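## Task

On the lighting desk, bring channel 5's fader to level 3 and channel 1's fader to level 9. Every other fader has to finish where it began. The levels have to hold by themselves at the end; a fader the robot is still pressing into place does not count.

## Robot and tools

Robot: one 6-joint arm with a two-finger gripper. The joints, in column order, are waist, shoulder, elbow, forearm roll, wrist pitch and wrist roll. The fingers point along the gripper's +z axis and close along its x axis. A flat block extends about 9 cm from the last joint's axis toward the gripper's -y side and rotates with it, so it can strike things too. The only camera is cam_wrist (616x616 fisheye, mounted on the hand).

Frame: the scene frame has its origin on the table surface under the arm base. +z is up, and +y is to the left when facing along +x. The state line gives end_effector_position (metres) and end_effector_quat_wxyz for the point midway between the finger pads. Fingertips reach 17.5 mm past that point. The reported position gets less accurate at long reach, and the base may sit tilted.

execute_actions takes "actions", a list holding one item or none, plus an optional "pictures" boolean.
- Empty list: no command; returns the state with pictures.
- Action item: {"rows": [...], "steps": n}. Give 1 to 15 rows and n from 7 to 15; n defaults to 15. Each step lasts 1/30 s and uses one row. If there are fewer rows than steps, the last row repeats.
- Wait item: {"steps": n} with n up to 300. It sends nothing and returns once n steps have passed since the previous result; your reply time counts toward them.
- A refused call does nothing.

Each row is 9 numbers, each in [-1, 1]: dJ1..dJ6 for the six joints, then gripper position, force_limit and speed.

The six joint numbers are offsets, not absolute angles. They are measured from the joint angles shown in the latest result, not from the previous row. Before any result has shown angles in a scene, or in a second or later call within one reply, they count from where the arm is when the action begins. Scale: 1.0 equals 1.983 rad for waist and shoulder, 2.38 rad for elbow, and 2.975 rad for the three wrist joints. Stated ranges (rad):
- waist ±3.491
- shoulder ±3.140
- elbow -1.187 to 4.328
- forearm roll ±3.316
- wrist pitch ±3.140
- wrist roll ±3.927
True ends may differ by 0.010 rad. A request more than 0.010 rad outward past an end is refused. A smaller overshoot is clipped and reported as "joint sent to its limit", which may refer to an earlier action. All zeros is not a pause: it pulls the arm back to the reference angles.

Gripper numbers are absolute settings:
- position: +1 fully open (50 mm gap); about -0.65 pads touching; -1 closes until something blocks the fingers.
- force_limit: per pad, -1 about 20 N, 0 about 102 N, +1 about 185 N; actual force can be up to about 17% higher.
- speed: -1 is 20 mm/s, 0 is 85, +1 is 150.
Force and speed only take effect when position changes by at least 0.01. object_status codes:
- 0: moving (any new position resets it to 0)
- 1: blocked while opening
- 2: blocked while closing, i.e. gripping
- 3: reached the target or pads met
position_measured is in counts; the gap in mm is about (250 - position_measured) x 0.202. Turning only the wrist roll swings the pad midpoint around a 25 mm circle.

Motion limits:
- Peak joint speeds: 2.62 rad/s (waist, shoulder), 3.14 (elbow), 3.93 (wrist joints), reached after 0.5 s from rest.
- Each joint's target stays within 0.805, 0.966 or 1.21 rad of its measured angle (same grouping).
- Targets that would move the gripper over 70 mm from its measured spot are scaled back.
The last 7 steps of each action run after its result is returned, while you think. Between calls the arm keeps heading for the last target until it stalls.

Result lines:
- Joint positions and Joint velocities (rad, rad/s, column order).
- Flange force: the external force on the gripper, which is noisy and may say "no reading".
- "joint command not followed": the clearance check changed or blocked targets; mounts and posts count as part of the arm.
- HELD: steps where your row was not fully sent.
- MOTOR HOT: a warning before an OVER-TEMPERATURE FAULT brake stop.

Collision limits: contact torque at a joint's load limit (140 N m for the first three joints, 35.2 N m for the wrist joints), or 150 N anywhere on the arm, causes a 10 s stop that cancels the rest of the call. Push faders gently and sideways along their slots. Avoid slamming, hard presses and disturbing neighbouring faders. Knocking anything off the table fails the task. Release the fader so it stays at the level on its own.

zoom_image: {"camera": "cam_wrist", "region": [x0, y0, x1, y1]} in image pixels, with (0,0) at the top-left and at most 504x504. It gives a sharper view of the latest image, which helps when reading fader positions and labels.

Calibration: cam_wrist is fisheye, with K=[[178.568,0,309.487],[0,177.841,306.348],[0,0,1]] and D=[0.068263,-0.0232407,-0.000899618,0.000495373]. Its pose follows the joint readings and can be off by about 0.5 degrees and 2.5 mm.

A reply without any tool call ends everything. Faster, smoother, lower-effort solutions are better.

Each tool is called after "Emit:" by a JSON object that holds its "name" and its "arguments", one argument or row to a line.

## Session

Emit:
{"name": "execute_actions", "arguments": {
  "actions": []
}}

Scene clock: 0.00 s of 6000.00 s.
end_effector_position=(+0.3137, -0.1116, +0.3266) position_measured=3 object_status=3 end_effector_quat_wxyz=(-0.039, -0.283, +0.956, +0.061)
Joint positions: [-1.32  -0.398 -0.203 -0.682 -2.006 -2.902]
Joint velocities: [-0.    -0.    -0.     0.002 -0.    -0.001]
Flange force (N, the push that the arm receives, along the gripper's own x y z axes): no reading

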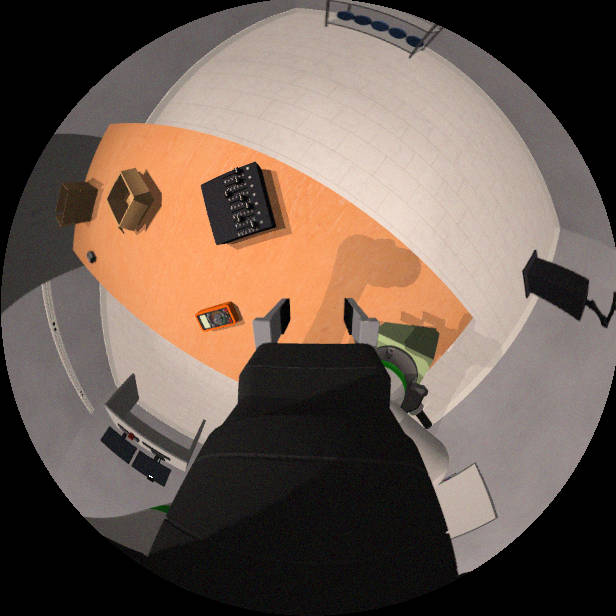

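Emit:
{"name": "zoom_image", "arguments": {
  "camera": "cam_wrist",
  "region": [190, 150, 300, 260]
}}

Region (190, 150, 300, 260) of cam_wrist's 616x616 image, scaled by 4.582, with more detail than that image has.

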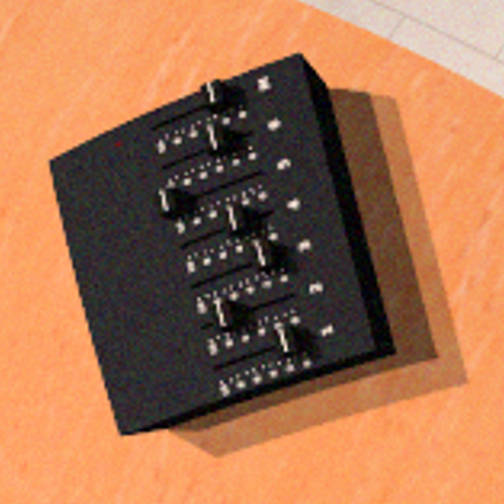

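Emit:
{"name": "execute_actions", "arguments": {
  "actions": [
    {"rows": [[0.4459,-0.0362,-0.0667,0.0245,0.2561,-0.1392,0.1,-1,0]], "steps": 15}
  ]
}}

Emit:
{"name": "execute_actions", "arguments": {
  "actions": [
    {"steps": 30}
  ],
  "pictures": true
}}

Scene clock: 5.37 s of 6000.00 s.
end_effector_position=(+0.3375, -0.1302, +0.2970) position_measured=108 object_status=0 end_effector_quat_wxyz=(-0.048, -0.297, +0.953, +0.044)
Joint positions: [-1.179 -0.41  -0.23  -0.669 -1.874 -2.974]
Joint velocities: [ 1.168 -0.096 -0.215  0.096  1.025 -0.552]
Flange force (N, the push that the arm receives, along the gripper's own x y z axes): [7.4 11.9 -10.3]
Steps of this call (steps 1 to 90: nothing new was sent; then 2.10 s passed at rest; steps 91 to 98: the first 8 steps of this action). Readings (joint positions | what the end effector reports):
91: [-1.320 -0.398 -0.203 -0.682 -2.006 -2.902] | position_measured=9 object_status=0
92: [-1.317 -0.398 -0.203 -0.682 -2.004 -2.903] | position_measured=23 object_status=0
94: [-1.294 -0.400 -0.208 -0.680 -1.982 -2.915] | position_measured=51 object_status=0
98: the state above

Scene clock: 6.37 s of 6000.00 s.
end_effector_position=(+0.4901, -0.0999, +0.1405) position_measured=138 object_status=3 end_effector_quat_wxyz=(+0.000, -0.392, +0.920, -0.000)
Joint positions: [-0.436 -0.469 -0.362 -0.609 -1.245 -3.316]
Joint velocities: [ 0.001 -0.    -0.    -0.     0.     0.   ]
Flange force (N, the push that the arm receives, along the gripper's own x y z axes): [-1.1 4.5 -1.1]
Kept back: nothing.
Steps of this call (steps 1 to 7: the last 7 steps of your previous action; steps 8 to 30: the robot went on to your last target). Readings (joint positions | what the end effector reports):
1: [-1.139 -0.413 -0.237 -0.666 -1.840 -2.992] | position_measured=122 object_status=0
2: [-1.100 -0.416 -0.244 -0.663 -1.807 -3.010] | position_measured=133 object_status=0
4: [-1.024 -0.423 -0.258 -0.657 -1.743 -3.045] | position_measured=138 object_status=0
8: [-0.874 -0.435 -0.284 -0.644 -1.616 -3.114] | position_measured=138 object_status=0
30: the state above
camera_calibration (this result's frames):
cam_wrist: T_world_to_cam=[[-0.691174, -0.721236, -0.0457865, 0.274288], [-0.704543, 0.658359, 0.264919, 0.380373], [-0.160925, 0.215364, -0.963183, 0.387509], [0, 0, 0, 1]] pos_world=[0.51993, -0.136051, 0.285033]

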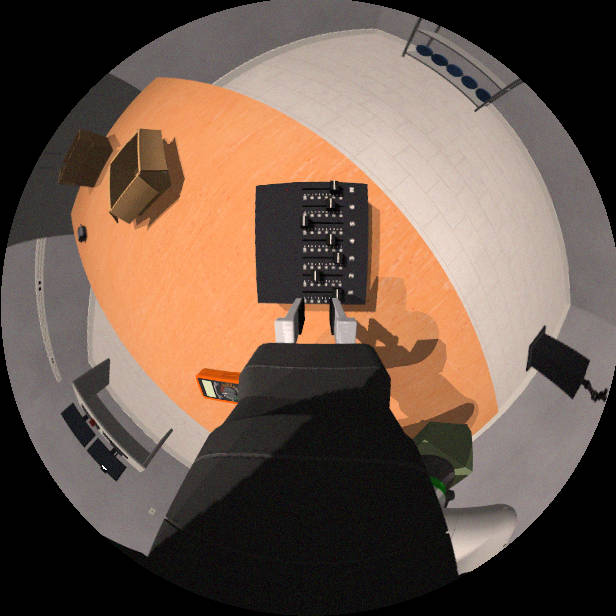

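The model is exact.

Emit:
{"name": "zoom_image", "arguments": {
  "camera": "cam_wrist",
  "region": [280, 175, 380, 315]
}}

Region (280, 175, 380, 315) of cam_wrist's 616x616 image, scaled by 3.600, with more detail than that image has; it fills the left 360 columns of this view, and the rest is white.

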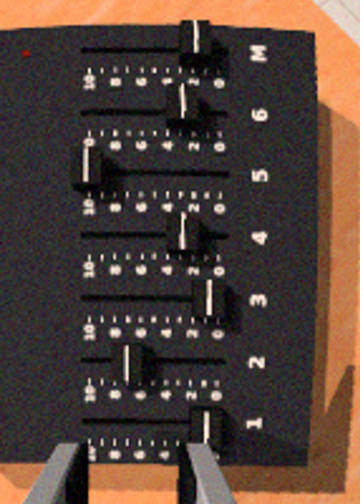

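Emit:
{"name": "execute_actions", "arguments": {
  "actions": [
    {"rows": [[0.0027,0.0329,-0.0279,-0.0098,0.0374,0.0264,0.1,-1,0]], "steps": 15}
  ]
}}

Emit:
{"name": "execute_actions", "arguments": {
  "actions": [
    {"steps": 12}
  ],
  "pictures": true
}}

Emit:
{"name": "zoom_image", "arguments": {
  "camera": "cam_wrist",
  "region": [250, 170, 390, 330]
}}

Scene clock: 8.50 s of 6000.00 s.
end_effector_position=(+0.4744, -0.1197, +0.0964) position_measured=138 object_status=3 end_effector_quat_wxyz=(+0.001, -0.392, +0.920, -0.001)
Joint positions: [-0.431 -0.405 -0.427 -0.637 -1.135 -3.239]
Joint velocities: [ 0.004  0.059 -0.06  -0.028  0.106  0.074]
Flange force (N, the push that the arm receives, along the gripper's own x y z axes): [10.1 -6.2 24.7]
Steps of this call (steps 1 to 15: the robot went on to your last target; steps 16 to 56: nothing new was sent; steps 57 to 64: the first 8 steps of this action). Readings (joint positions | what the end effector reports):
57: [-0.436 -0.469 -0.362 -0.609 -1.244 -3.316] | position_measured=138 object_status=3
58: [-0.436 -0.467 -0.364 -0.610 -1.240 -3.313] | position_measured=138 object_status=3
60: [-0.434 -0.447 -0.384 -0.619 -1.206 -3.289] | position_measured=138 object_status=3
64: the state above

Scene clock: 8.90 s of 6000.00 s.
end_effector_position=(+0.4740, -0.1201, +0.0956) position_measured=138 object_status=3 end_effector_quat_wxyz=(+0.001, -0.392, +0.920, -0.001)
Joint positions: [-0.431 -0.404 -0.428 -0.638 -1.133 -3.237]
Joint velocities: [ 0.     0.    -0.001 -0.003  0.     0.   ]
Flange force (N, the push that the arm receives, along the gripper's own x y z axes): [-1.8 3.4 -0.8]
Kept back: nothing.
Steps of this call (steps 1 to 7: the last 7 steps of your previous action; steps 8 to 12: the robot went on to your last target). Readings (joint positions | what the end effector reports):
1: [-0.431 -0.405 -0.427 -0.638 -1.134 -3.238] | position_measured=138 object_status=3
2: [-0.431 -0.405 -0.427 -0.638 -1.133 -3.238] | position_measured=138 object_status=3
4: [-0.431 -0.404 -0.428 -0.638 -1.133 -3.237] | position_measured=138 object_status=3
8: [-0.431 -0.404 -0.428 -0.638 -1.133 -3.237] | position_measured=138 object_status=3
12: the state above
camera_calibration (this result's frames):
cam_wrist: T_world_to_cam=[[-0.69087, -0.721505, -0.0461421, 0.246441], [-0.705062, 0.658254, 0.263798, 0.394547], [-0.159958, 0.214783, -0.963474, 0.345564], [0, 0, 0, 1]] pos_world=[0.503715, -0.156125, 0.240232]

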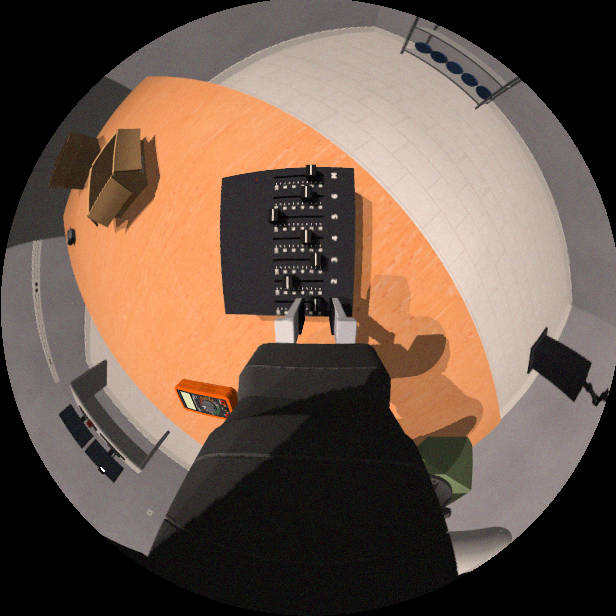

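Region (250, 170, 390, 330) of cam_wrist's 616x616 image, scaled by 3.150, with more detail than that image has; it fills the left 441 columns of this view, and the rest is white.

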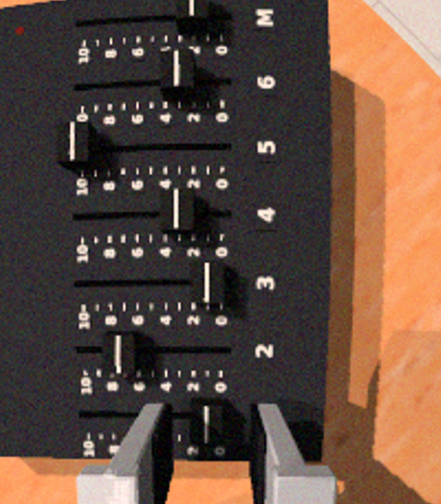

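Emit:
{"name": "execute_actions", "arguments": {
  "actions": [
    {"rows": [[0.0203,0.0115,-0.0074,0.0008,0.0190,-0.0029,0.1,-1,0]], "steps": 15}
  ]
}}

Emit:
{"name": "execute_actions", "arguments": {
  "actions": [
    {"steps": 10}
  ],
  "pictures": true
}}

Emit:
{"name": "zoom_image", "arguments": {
  "camera": "cam_wrist",
  "region": [250, 230, 390, 340]
}}

Scene clock: 10.67 s of 6000.00 s.
end_effector_position=(+0.4755, -0.1201, +0.0765) position_measured=138 object_status=3 end_effector_quat_wxyz=(+0.001, -0.392, +0.920, -0.001)
Joint positions: [-0.391 -0.382 -0.445 -0.636 -1.077 -3.246]
Joint velocities: [ 0.006  0.001 -0.003  0.001  0.01  -0.002]
Flange force (N, the push that the arm receives, along the gripper's own x y z axes): [-4.1 2.7 -0.7]
Steps of this call (steps 1 to 15: the robot went on to your last target; steps 16 to 45: nothing new was sent; steps 46 to 53: the first 8 steps of this action). Readings (joint positions | what the end effector reports):
46: [-0.430 -0.404 -0.428 -0.638 -1.133 -3.237] | position_measured=138 object_status=3
47: [-0.428 -0.403 -0.429 -0.638 -1.129 -3.237] | position_measured=138 object_status=3
49: [-0.407 -0.391 -0.438 -0.637 -1.101 -3.242] | position_measured=138 object_status=3
53: the state above

Scene clock: 11.00 s of 6000.00 s.
end_effector_position=(+0.4754, -0.1201, +0.0763) position_measured=138 object_status=3 end_effector_quat_wxyz=(+0.001, -0.392, +0.920, -0.001)
Joint positions: [-0.39  -0.381 -0.446 -0.636 -1.077 -3.246]
Joint velocities: [-0.    -0.     0.001  0.001  0.     0.   ]
Flange force (N, the push that the arm receives, along the gripper's own x y z axes): [-2.1 3.7 -1.6]
Kept back: nothing.
Steps of this call (steps 1 to 7: the last 7 steps of your previous action; steps 8 to 10: the robot went on to your last target). Readings (joint positions | what the end effector reports):
1: [-0.390 -0.382 -0.445 -0.636 -1.077 -3.246] | position_measured=138 object_status=3
2: [-0.390 -0.382 -0.445 -0.636 -1.077 -3.246] | position_measured=138 object_status=3
4: [-0.390 -0.381 -0.446 -0.636 -1.077 -3.246] | position_measured=138 object_status=3
8: [-0.390 -0.381 -0.446 -0.636 -1.077 -3.246] | position_measured=138 object_status=3
10: the state above
camera_calibration (this result's frames):
cam_wrist: T_world_to_cam=[[-0.690379, -0.721975, -0.0461446, 0.246228], [-0.705528, 0.657798, 0.263687, 0.40077], [-0.160022, 0.2146, -0.963504, 0.327226], [0, 0, 0, 1]] pos_world=[0.505109, -0.156078, 0.220968]

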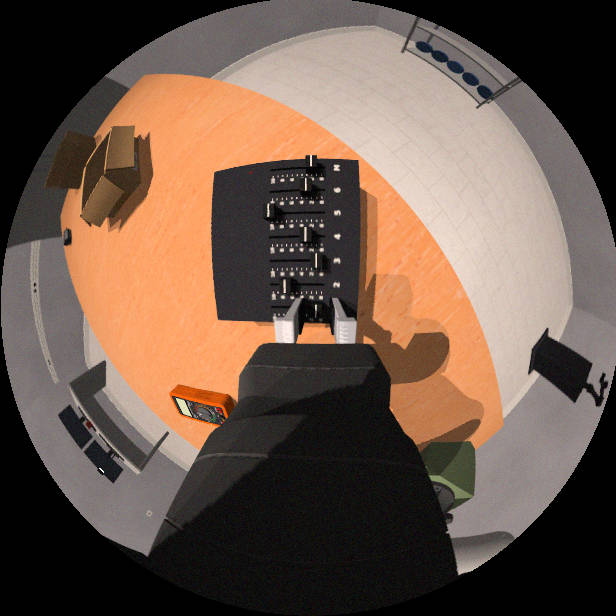

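Region (250, 230, 390, 340) of cam_wrist's 616x616 image, scaled by 3.600, with more detail than that image has; it fills the top 396 rows of this view, and the rest is white.

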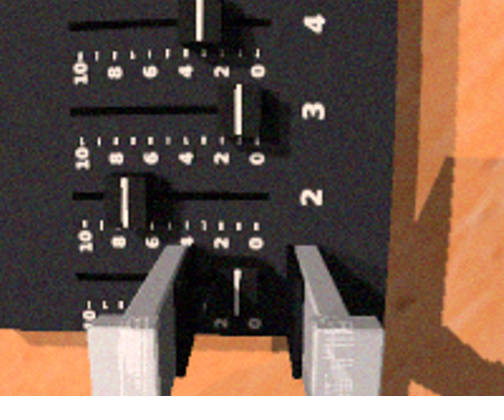

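Emit:
{"name": "execute_actions", "arguments": {
  "actions": [
    {"rows": [[0,0,0,0,0,0,-1,-1,0]], "steps": 15}
  ]
}}

Emit:
{"name": "execute_actions", "arguments": {
  "actions": [
    {"steps": 8}
  ],
  "pictures": true
}}

Emit:
{"name": "zoom_image", "arguments": {
  "camera": "cam_wrist",
  "region": [250, 230, 390, 340]
}}

Scene clock: 11.57 s of 6000.00 s.
end_effector_position=(+0.4754, -0.1201, +0.0763) position_measured=203 object_status=0 end_effector_quat_wxyz=(+0.001, -0.392, +0.920, -0.001)
Joint positions: [-0.39  -0.381 -0.446 -0.636 -1.077 -3.246]
Joint velocities: [ 0.    -0.     0.001 -0.001 -0.001  0.001]
Flange force (N, the push that the arm receives, along the gripper's own x y z axes): [-4.4 5.6 -2.0]
Steps of this call (steps 1 to 9: the robot went on to your last target; steps 10 to 17: the first 8 steps of this action). Readings (joint positions | what the end effector reports):
10: [-0.390 -0.381 -0.446 -0.636 -1.077 -3.246] | position_measured=144 object_status=0
11: [-0.390 -0.381 -0.446 -0.636 -1.077 -3.246] | position_measured=158 object_status=0
13: [-0.390 -0.381 -0.446 -0.636 -1.077 -3.246] | position_measured=186 object_status=0
17: the state above

Scene clock: 11.83 s of 6000.00 s.
end_effector_position=(+0.4754, -0.1201, +0.0763) position_measured=203 object_status=2 end_effector_quat_wxyz=(+0.001, -0.392, +0.920, -0.001)
Joint positions: [-0.39  -0.381 -0.446 -0.636 -1.077 -3.246]
Joint velocities: [-0.     0.     0.001 -0.001 -0.     0.001]
Flange force (N, the push that the arm receives, along the gripper's own x y z axes): [-4.1 5.4 -1.7]
Kept back: nothing.
Steps of this call (steps 1 to 7: the last 7 steps of your previous action; step 8: the robot went on to your last target). Readings (joint positions | what the end effector reports):
1: [-0.390 -0.381 -0.446 -0.636 -1.077 -3.246] | position_measured=203 object_status=0
2: [-0.390 -0.381 -0.446 -0.636 -1.077 -3.246] | position_measured=203 object_status=0
4: [-0.390 -0.381 -0.446 -0.636 -1.077 -3.246] | position_measured=203 object_status=2
8: the state above
camera_calibration (this result's frames):
cam_wrist: T_world_to_cam=[[-0.690373, -0.72198, -0.0461473, 0.246229], [-0.705533, 0.65779, 0.263696, 0.400769], [-0.160028, 0.214607, -0.963501, 0.327225], [0, 0, 0, 1]] pos_world=[0.50511, -0.156074, 0.220963]

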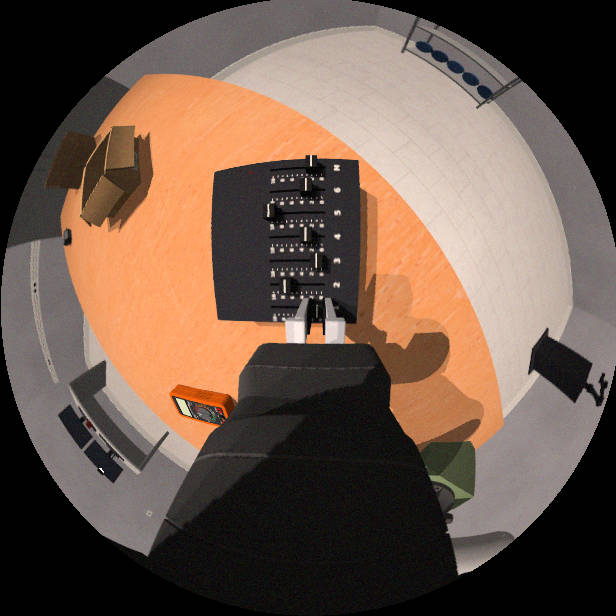

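Region (250, 230, 390, 340) of cam_wrist's 616x616 image, scaled by 3.600, with more detail than that image has; it fills the top 396 rows of this view, and the rest is white.

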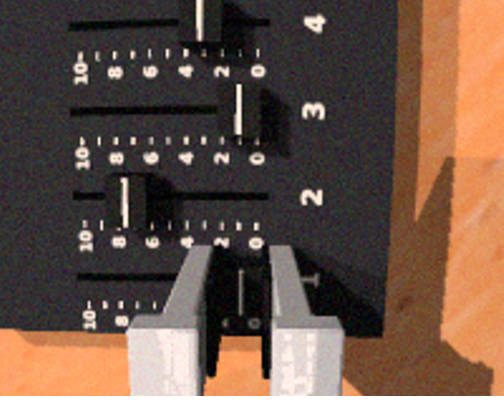

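Emit:
{"name": "execute_actions", "arguments": {
  "actions": [
    {"rows": [[0,0,0,0,0,0,-0.27,-1,0],[0,0,0,0,0,0,-0.27,-1,0],[0.0063,-0.0015,0.0008,0.0023,0.0010,-0.0050,-0.27,-1,0],[0.0125,-0.0030,0.0016,0.0045,0.0021,-0.0100,-0.27,-1,0],[0.0188,-0.0044,0.0023,0.0068,0.0031,-0.0150,-0.27,-1,0],[0.0250,-0.0059,0.0031,0.0090,0.0041,-0.0200,-0.27,-1,0],[0.0313,-0.0074,0.0039,0.0113,0.0052,-0.0250,-0.27,-1,0],[0.0375,-0.0089,0.0047,0.0136,0.0062,-0.0299,-0.27,-1,0],[0.0438,-0.0104,0.0055,0.0158,0.0072,-0.0349,-0.27,-1,0],[0.0500,-0.0118,0.0062,0.0181,0.0082,-0.0399,-0.27,-1,0],[0.0563,-0.0133,0.0070,0.0203,0.0093,-0.0449,-0.27,-1,0],[0.0625,-0.0148,0.0078,0.0226,0.0103,-0.0499,-0.27,-1,0]], "steps": 15}
  ]
}}

Emit:
{"name": "execute_actions", "arguments": {
  "actions": [
    {"steps": 14}
  ],
  "pictures": true
}}

Emit:
{"name": "zoom_image", "arguments": {
  "camera": "cam_wrist",
  "region": [250, 230, 390, 340]
}}

Scene clock: 13.00 s of 6000.00 s.
end_effector_position=(+0.4833, -0.1121, +0.0760) position_measured=193 object_status=0 end_effector_quat_wxyz=(-0.000, -0.392, +0.920, -0.001)
Joint positions: [-0.351 -0.391 -0.44  -0.615 -1.067 -3.293]
Joint velocities: [ 0.327 -0.079  0.05   0.175  0.082 -0.388]
Flange force (N, the push that the arm receives, along the gripper's own x y z axes): [4.2 6.1 0.6]
Steps of this call (steps 1 to 15: the robot went on to your last target; steps 16 to 27: nothing new was sent; steps 28 to 35: the first 8 steps of this action). Readings (joint positions | what the end effector reports):
28: [-0.390 -0.381 -0.446 -0.636 -1.077 -3.246] | position_measured=198 object_status=0
29: [-0.390 -0.381 -0.446 -0.636 -1.077 -3.246] | position_measured=193 object_status=0
31: [-0.387 -0.382 -0.445 -0.634 -1.076 -3.250] | position_measured=193 object_status=0
35: the state above

Scene clock: 13.47 s of 6000.00 s.
end_effector_position=(+0.5011, -0.0933, +0.0762) position_measured=193 object_status=3 end_effector_quat_wxyz=(+0.001, -0.392, +0.920, -0.001)
Joint positions: [-0.266 -0.411 -0.427 -0.568 -1.046 -3.394]
Joint velocities: [ 0.001 -0.    -0.001  0.001 -0.    -0.001]
Flange force (N, the push that the arm receives, along the gripper's own x y z axes): [1.0 1.8 -1.4]
Kept back: nothing.
Steps of this call (steps 1 to 7: the last 7 steps of your previous action; steps 8 to 14: the robot went on to your last target). Readings (joint positions | what the end effector reports):
1: [-0.340 -0.393 -0.438 -0.608 -1.064 -3.306] | position_measured=193 object_status=0
2: [-0.328 -0.396 -0.436 -0.602 -1.061 -3.320] | position_measured=193 object_status=0
4: [-0.304 -0.402 -0.433 -0.589 -1.055 -3.349] | position_measured=193 object_status=3
8: [-0.269 -0.410 -0.427 -0.570 -1.047 -3.391] | position_measured=193 object_status=3
14: the state above
camera_calibration (this result's frames):
cam_wrist: T_world_to_cam=[[-0.690739, -0.721629, -0.0461688, 0.283473], [-0.705184, 0.65812, 0.263808, 0.401209], [-0.159987, 0.21478, -0.96347, 0.325436], [0, 0, 0, 1]] pos_world=[0.530797, -0.129378, 0.220793]

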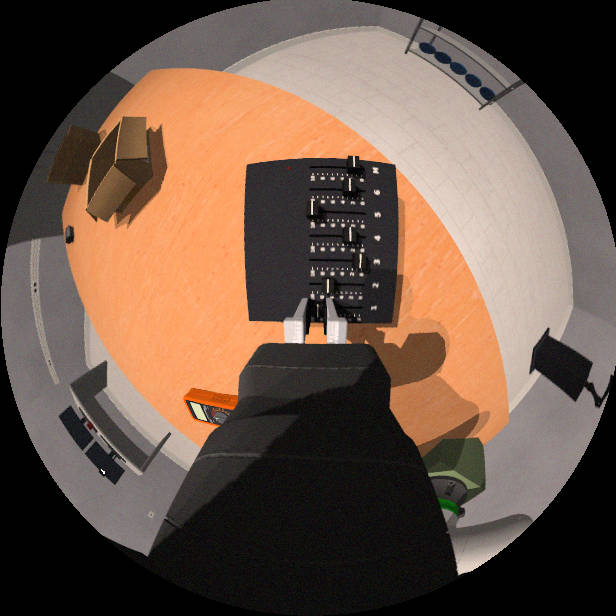

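Region (250, 230, 390, 340) of cam_wrist's 616x616 image, scaled by 3.600, with more detail than that image has; it fills the top 396 rows of this view, and the rest is white.

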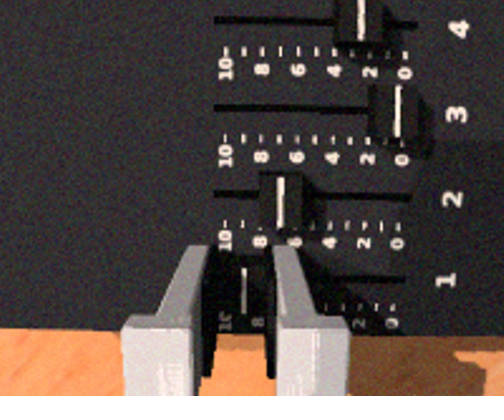

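Emit:
{"name": "execute_actions", "arguments": {
  "actions": [
    {"rows": [[0,0,0,0,0,0,0.1,-1,0],[0,0,0,0,0,0,0.1,-1,0],[0,0,0,0,0,0,0.1,-1,0],[-0.0254,-0.0144,0.0093,-0.001,-0.0238,0.0036,0.1,-1,0],[-0.0254,-0.0144,0.0093,-0.001,-0.0238,0.0036,0.1,-1,0],[-0.0254,-0.0144,0.0093,-0.001,-0.0238,0.0036,0.1,-1,0],[-0.0254,-0.0144,0.0093,-0.001,-0.0238,0.0036,0.1,-1,0],[-0.0254,-0.0144,0.0093,-0.001,-0.0238,0.0036,0.1,-1,0],[-0.0254,-0.0144,0.0093,-0.001,-0.0238,0.0036,0.1,-1,0],[-0.0254,-0.0144,0.0093,-0.001,-0.0238,0.0036,0.1,-1,0],[-0.0254,-0.0144,0.0093,-0.001,-0.0238,0.0036,0.1,-1,0],[-0.0254,-0.0144,0.0093,-0.001,-0.0238,0.0036,0.1,-1,0],[-0.0776,0.1055,0.1086,-0.0171,-0.0425,0.0375,0.1,-1,0]], "steps": 15}
  ]
}}

Emit:
{"name": "execute_actions", "arguments": {
  "actions": [
    {"steps": 22}
  ],
  "pictures": true
}}

Emit:
{"name": "zoom_image", "arguments": {
  "camera": "cam_wrist",
  "region": [250, 230, 390, 340]
}}

Scene clock: 17.13 s of 6000.00 s.
end_effector_position=(+0.4993, -0.0952, +0.0945) position_measured=138 object_status=0 end_effector_quat_wxyz=(-0.001, -0.391, +0.920, -0.002)
Joint positions: [-0.303 -0.432 -0.41  -0.57  -1.098 -3.387]
Joint velocities: [-0.319 -0.184  0.139 -0.022 -0.444  0.068]
Flange force (N, the push that the arm receives, along the gripper's own x y z axes): [3.3 10.5 -22.0]
Steps of this call (steps 1 to 30: the robot went on to your last target; steps 31 to 100: nothing new was sent; then 0.07 s passed at rest; steps 101 to 108: the first 8 steps of this action). Readings (joint positions | what the end effector reports):
101: [-0.266 -0.411 -0.427 -0.568 -1.046 -3.394] | position_measured=187 object_status=0
102: [-0.266 -0.411 -0.427 -0.568 -1.046 -3.394] | position_measured=173 object_status=0
104: [-0.266 -0.411 -0.427 -0.568 -1.046 -3.394] | position_measured=145 object_status=0
108: the state above

Scene clock: 17.87 s of 6000.00 s.
end_effector_position=(+0.5677, -0.1517, +0.0981) position_measured=138 object_status=3 end_effector_quat_wxyz=(+0.001, -0.392, +0.920, -0.001)
Joint positions: [-0.42  -0.202 -0.169 -0.619 -1.173 -3.283]
Joint velocities: [-0.001  0.002  0.003 -0.002  0.     0.001]
Flange force (N, the push that the arm receives, along the gripper's own x y z axes): [-1.7 2.1 0.5]
Kept back: nothing.
Steps of this call (steps 1 to 7: the last 7 steps of your previous action; steps 8 to 22: the robot went on to your last target). Readings (joint positions | what the end effector reports):
1: [-0.312 -0.437 -0.407 -0.571 -1.110 -3.385] | position_measured=138 object_status=0
2: [-0.315 -0.439 -0.405 -0.571 -1.115 -3.384] | position_measured=138 object_status=0
4: [-0.316 -0.439 -0.405 -0.571 -1.117 -3.384] | position_measured=138 object_status=3
8: [-0.328 -0.414 -0.379 -0.577 -1.123 -3.373] | position_measured=138 object_status=3
22: the state above
camera_calibration (this result's frames):
cam_wrist: T_world_to_cam=[[-0.690681, -0.721692, -0.0460483, 0.288336], [-0.705311, 0.658207, 0.263248, 0.480921], [-0.159675, 0.214299, -0.963629, 0.369468], [0, 0, 0, 1]] pos_world=[0.597342, -0.187632, 0.242706]

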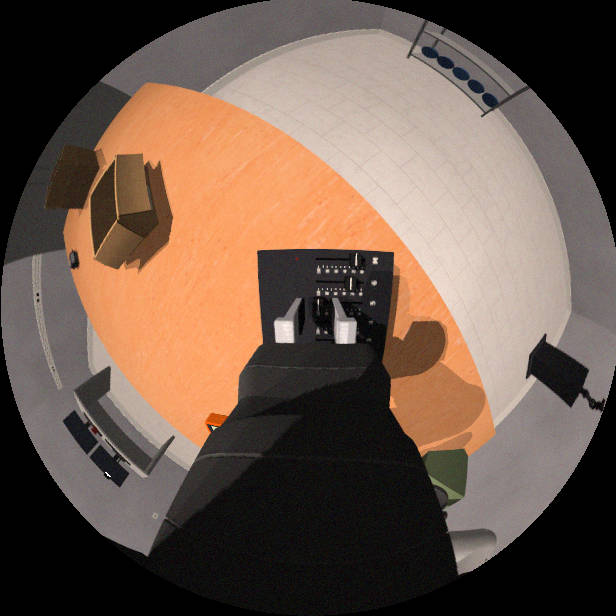

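Region (250, 230, 390, 340) of cam_wrist's 616x616 image, scaled by 3.600, with more detail than that image has; it fills the top 396 rows of this view, and the rest is white.

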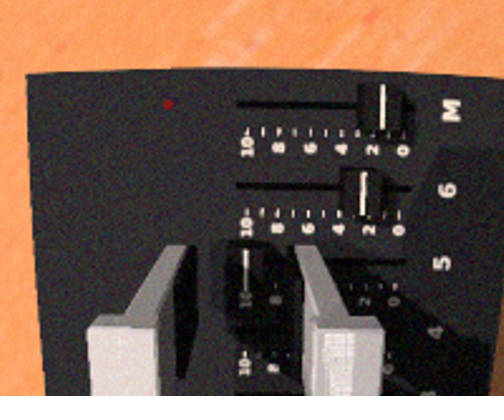

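Emit:
{"name": "execute_actions", "arguments": {
  "actions": [
    {"rows": [[0.0164,0.0106,-0.0084,0.0008,0.0175,-0.0012,0.1,-1,0],[0.0164,0.0106,-0.0084,0.0008,0.0175,-0.0012,0.1,-1,0],[0.0164,0.0106,-0.0084,0.0008,0.0175,-0.0012,0.1,-1,0],[0.0164,0.0106,-0.0084,0.0008,0.0175,-0.0012,0.1,-1,0],[0.0164,0.0106,-0.0084,0.0008,0.0175,-0.0012,0.1,-1,0],[0.0164,0.0106,-0.0084,0.0008,0.0175,-0.0012,0.1,-1,0],[0.0164,0.0106,-0.0084,0.0008,0.0175,-0.0012,0.1,-1,0],[0.0164,0.0106,-0.0084,0.0008,0.0175,-0.0012,0.1,-1,0],[0.0164,0.0106,-0.0084,0.0008,0.0175,-0.0012,-0.27,-1,0]], "steps": 15}
  ]
}}

Emit:
{"name": "execute_actions", "arguments": {
  "actions": [
    {"steps": 9}
  ],
  "pictures": true
}}

Emit:
{"name": "zoom_image", "arguments": {
  "camera": "cam_wrist",
  "region": [250, 230, 390, 340]
}}

Scene clock: 18.97 s of 6000.00 s.
end_effector_position=(+0.5676, -0.1519, +0.0769) position_measured=138 object_status=3 end_effector_quat_wxyz=(+0.000, -0.392, +0.920, -0.001)
Joint positions: [-0.388 -0.181 -0.188 -0.617 -1.121 -3.286]
Joint velocities: [ 0.006  0.002 -0.007  0.001  0.01  -0.001]
Flange force (N, the push that the arm receives, along the gripper's own x y z axes): [-2.2 4.5 -0.4]
Steps of this call (steps 1 to 25: the robot went on to your last target; steps 26 to 33: the first 8 steps of this action). Readings (joint positions | what the end effector reports):
26: [-0.420 -0.201 -0.169 -0.619 -1.173 -3.283] | position_measured=138 object_status=3
27: [-0.418 -0.200 -0.170 -0.619 -1.169 -3.283] | position_measured=138 object_status=3
29: [-0.400 -0.188 -0.181 -0.618 -1.140 -3.285] | position_measured=138 object_status=3
33: the state above

Scene clock: 19.27 s of 6000.00 s.
end_effector_position=(+0.5676, -0.1519, +0.0767) position_measured=193 object_status=0 end_effector_quat_wxyz=(+0.000, -0.392, +0.920, -0.001)
Joint positions: [-0.388 -0.181 -0.189 -0.617 -1.121 -3.286]
Joint velocities: [ 0.     0.    -0.001  0.003  0.001 -0.001]
Flange force (N, the push that the arm receives, along the gripper's own x y z axes): [-1.5 4.4 -0.8]
Kept back: nothing.
Steps of this call (steps 1 to 7: the last 7 steps of your previous action; steps 8 to 9: the robot went on to your last target). Readings (joint positions | what the end effector reports):
1: [-0.388 -0.181 -0.188 -0.617 -1.121 -3.286] | position_measured=144 object_status=0
2: [-0.388 -0.181 -0.188 -0.617 -1.121 -3.286] | position_measured=158 object_status=0
4: [-0.388 -0.181 -0.189 -0.617 -1.121 -3.286] | position_measured=186 object_status=0
8: [-0.388 -0.181 -0.189 -0.617 -1.121 -3.286] | position_measured=193 object_status=0
9: the state above
camera_calibration (this result's frames):
cam_wrist: T_world_to_cam=[[-0.690879, -0.721549, -0.0453134, 0.287191], [-0.705, 0.658494, 0.263364, 0.486452], [-0.160191, 0.213898, -0.963632, 0.349097], [0, 0, 0, 1]] pos_world=[0.597285, -0.187775, 0.221301]

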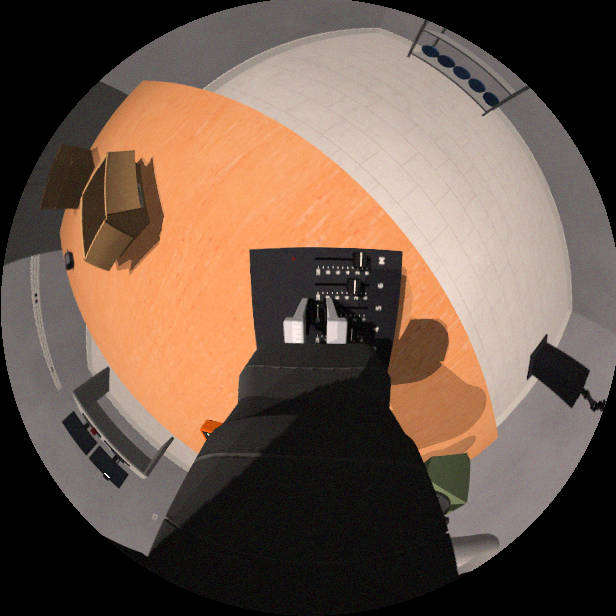

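Region (250, 230, 390, 340) of cam_wrist's 616x616 image, scaled by 3.600, with more detail than that image has; it fills the top 396 rows of this view, and the rest is white.

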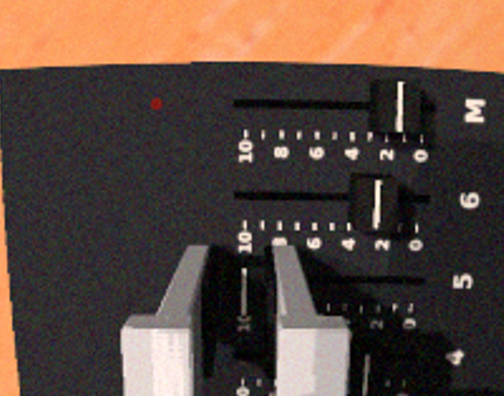

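Emit:
{"name": "execute_actions", "arguments": {
  "actions": [
    {"rows": [[-0.0040,0.0011,-0.0009,-0.0014,-0.0005,0.0033,-0.27,-1,0],[-0.0081,0.0022,-0.0017,-0.0027,-0.0009,0.0067,-0.27,-1,0],[-0.0121,0.0033,-0.0026,-0.0041,-0.0014,0.0100,-0.27,-1,0],[-0.0161,0.0044,-0.0034,-0.0054,-0.0018,0.0133,-0.27,-1,0],[-0.0202,0.0055,-0.0043,-0.0068,-0.0023,0.0167,-0.27,-1,0],[-0.0242,0.0066,-0.0051,-0.0082,-0.0028,0.0200,-0.27,-1,0],[-0.0282,0.0077,-0.0060,-0.0095,-0.0032,0.0233,-0.27,-1,0],[-0.0322,0.0088,-0.0068,-0.0109,-0.0037,0.0266,-0.27,-1,0],[-0.0363,0.0099,-0.0077,-0.0122,-0.0041,0.0300,-0.27,-1,0],[-0.0403,0.0110,-0.0085,-0.0136,-0.0046,0.0333,-0.27,-1,0]], "steps": 15}
  ]
}}

Emit:
{"name": "execute_actions", "arguments": {
  "actions": [
    {"steps": 12}
  ],
  "pictures": true
}}

Emit:
{"name": "zoom_image", "arguments": {
  "camera": "cam_wrist",
  "region": [250, 230, 390, 340]
}}

Scene clock: 20.00 s of 6000.00 s.
end_effector_position=(+0.5555, -0.1647, +0.0764) position_measured=193 object_status=3 end_effector_quat_wxyz=(+0.000, -0.392, +0.920, -0.001)
Joint positions: [-0.43  -0.169 -0.199 -0.638 -1.128 -3.234]
Joint velocities: [-0.231  0.063 -0.06  -0.115 -0.042  0.283]
Flange force (N, the push that the arm receives, along the gripper's own x y z axes): [-2.3 11.5 -0.9]
Steps of this call (steps 1 to 14: the robot went on to your last target; steps 15 to 22: the first 8 steps of this action). Readings (joint positions | what the end effector reports):
15: [-0.388 -0.181 -0.189 -0.617 -1.121 -3.286] | position_measured=193 object_status=3
16: [-0.389 -0.180 -0.189 -0.618 -1.121 -3.284] | position_measured=193 object_status=3
18: [-0.400 -0.177 -0.192 -0.624 -1.122 -3.270] | position_measured=193 object_status=3
22: the state above

Scene clock: 20.40 s of 6000.00 s.
end_effector_position=(+0.5448, -0.1756, +0.0765) position_measured=193 object_status=3 end_effector_quat_wxyz=(+0.001, -0.392, +0.920, -0.001)
Joint positions: [-0.468 -0.159 -0.209 -0.657 -1.134 -3.187]
Joint velocities: [-0.001  0.     0.001 -0.001  0.    -0.   ]
Flange force (N, the push that the arm receives, along the gripper's own x y z axes): [-4.4 5.1 1.4]
Kept back: nothing.
Steps of this call (steps 1 to 7: the last 7 steps of your previous action; steps 8 to 12: the robot went on to your last target). Readings (joint positions | what the end effector reports):
1: [-0.438 -0.167 -0.201 -0.642 -1.129 -3.224] | position_measured=193 object_status=3
2: [-0.446 -0.165 -0.203 -0.646 -1.130 -3.214] | position_measured=193 object_status=3
4: [-0.461 -0.161 -0.207 -0.654 -1.133 -3.196] | position_measured=193 object_status=3
8: [-0.467 -0.159 -0.209 -0.657 -1.134 -3.188] | position_measured=193 object_status=3
12: the state above
camera_calibration (this result's frames):
cam_wrist: T_world_to_cam=[[-0.690761, -0.721641, -0.0456534, 0.25428], [-0.70517, 0.658337, 0.263302, 0.486074], [-0.159954, 0.214072, -0.963633, 0.350261], [0, 0, 0, 1]] pos_world=[0.574437, -0.211483, 0.221148]

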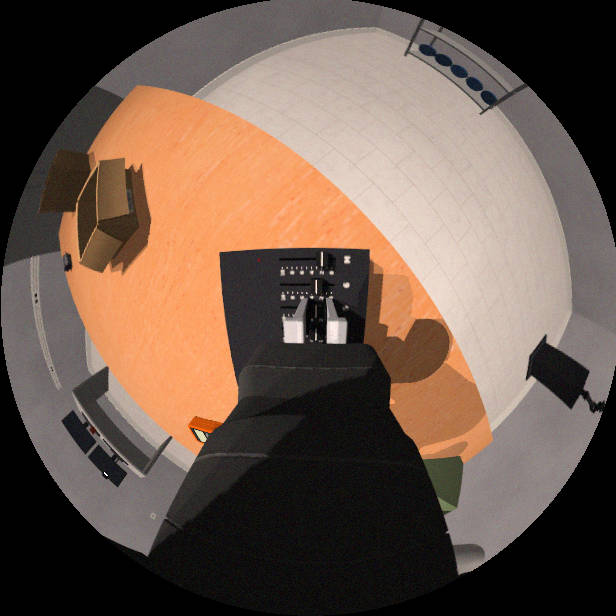

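Region (250, 230, 390, 340) of cam_wrist's 616x616 image, scaled by 3.600, with more detail than that image has; it fills the top 396 rows of this view, and the rest is white.

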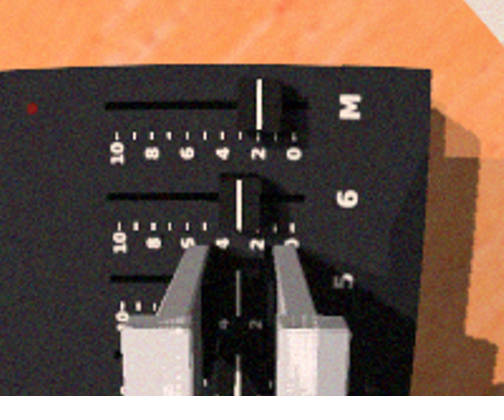

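Emit:
{"name": "execute_actions", "arguments": {
  "actions": [
    {"rows": [[0,0,0,0,0,0,0.1,-1,0],[0,0,0,0,0,0,0.1,-1,0],[0,0,0,0,0,0,0.1,-1,0],[-0.0205,-0.0133,0.0105,-0.001,-0.0219,0.0015,0.1,-1,0],[-0.0205,-0.0133,0.0105,-0.001,-0.0219,0.0015,0.1,-1,0],[-0.0205,-0.0133,0.0105,-0.001,-0.0219,0.0015,0.1,-1,0],[-0.0205,-0.0133,0.0105,-0.001,-0.0219,0.0015,0.1,-1,0],[-0.0205,-0.0133,0.0105,-0.001,-0.0219,0.0015,0.1,-1,0],[-0.0205,-0.0133,0.0105,-0.001,-0.0219,0.0015,0.1,-1,0],[-0.0205,-0.0133,0.0105,-0.001,-0.0219,0.0015,0.1,-1,0],[-0.0205,-0.0133,0.0105,-0.001,-0.0219,0.0015,0.1,-1,0],[0.0161,-0.175,-0.075,0.0161,-0.0373,-0.0434,0.1,-1,0]], "steps": 15}
  ]
}}

Emit:
{"name": "execute_actions", "arguments": {
  "actions": [
    {"steps": 22}
  ],
  "pictures": true
}}

Emit:
{"name": "zoom_image", "arguments": {
  "camera": "cam_wrist",
  "region": [260, 170, 400, 310]
}}

Scene clock: 21.27 s of 6000.00 s.
end_effector_position=(+0.5458, -0.1746, +0.0975) position_measured=138 object_status=0 end_effector_quat_wxyz=(+0.002, -0.393, +0.920, -0.001)
Joint positions: [-0.5   -0.18  -0.189 -0.659 -1.185 -3.184]
Joint velocities: [-0.236 -0.16   0.144 -0.021 -0.377  0.025]
Flange force (N, the push that the arm receives, along the gripper's own x y z axes): [-4.3 12.2 -26.7]
Steps of this call (steps 1 to 18: the robot went on to your last target; steps 19 to 26: the first 8 steps of this action). Readings (joint positions | what the end effector reports):
19: [-0.468 -0.159 -0.209 -0.657 -1.134 -3.187] | position_measured=187 object_status=0
20: [-0.468 -0.159 -0.209 -0.657 -1.134 -3.187] | position_measured=173 object_status=0
22: [-0.468 -0.159 -0.209 -0.657 -1.134 -3.187] | position_measured=145 object_status=0
26: the state above

Scene clock: 22.00 s of 6000.00 s.
end_effector_position=(+0.4821, -0.0940, +0.1440) position_measured=138 object_status=3 end_effector_quat_wxyz=(+0.003, -0.394, +0.919, -0.003)
Joint positions: [-0.436 -0.506 -0.387 -0.609 -1.245 -3.316]
Joint velocities: [ 0.001 -0.002 -0.002  0.002 -0.    -0.002]
Flange force (N, the push that the arm receives, along the gripper's own x y z axes): [-0.1 4.3 -0.4]
Kept back: nothing.
Steps of this call (steps 1 to 7: the last 7 steps of your previous action; steps 8 to 22: the robot went on to your last target). Readings (joint positions | what the end effector reports):
1: [-0.505 -0.184 -0.185 -0.660 -1.195 -3.183] | position_measured=138 object_status=0
2: [-0.507 -0.185 -0.184 -0.660 -1.198 -3.183] | position_measured=138 object_status=0
4: [-0.508 -0.185 -0.184 -0.660 -1.199 -3.183] | position_measured=138 object_status=3
8: [-0.496 -0.232 -0.213 -0.653 -1.206 -3.202] | position_measured=138 object_status=3
22: the state above
camera_calibration (this result's frames):
cam_wrist: T_world_to_cam=[[-0.687096, -0.724873, -0.0495795, 0.271394], [-0.709986, 0.655356, 0.257738, 0.373253], [-0.154335, 0.212291, -0.964942, 0.385102], [0, 0, 0, 1]] pos_world=[0.510913, -0.129641, 0.288855]

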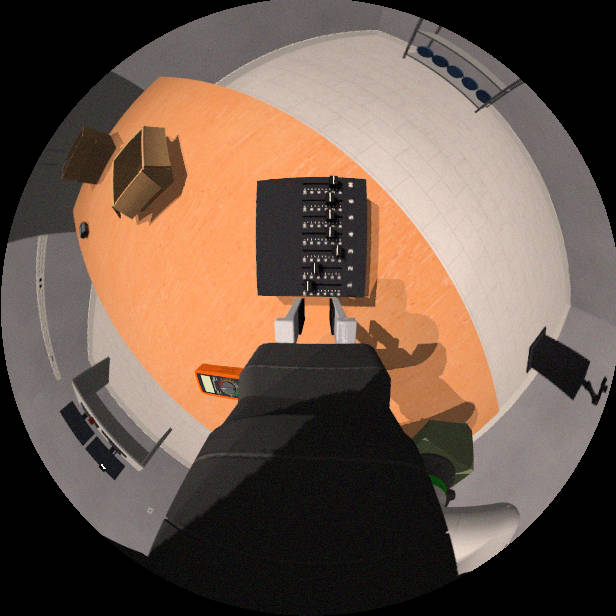

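Region (260, 170, 400, 310) of cam_wrist's 616x616 image, scaled by 3.600, with more detail than that image has.

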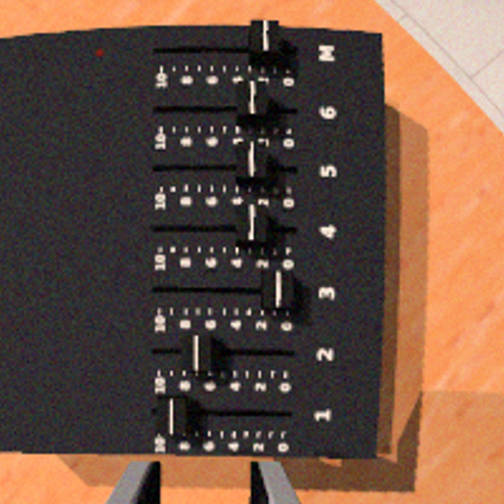

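Emit:
{"name": "finished_scene", "arguments": {
  "scene": 1
}}

The scene is finished: the task was done.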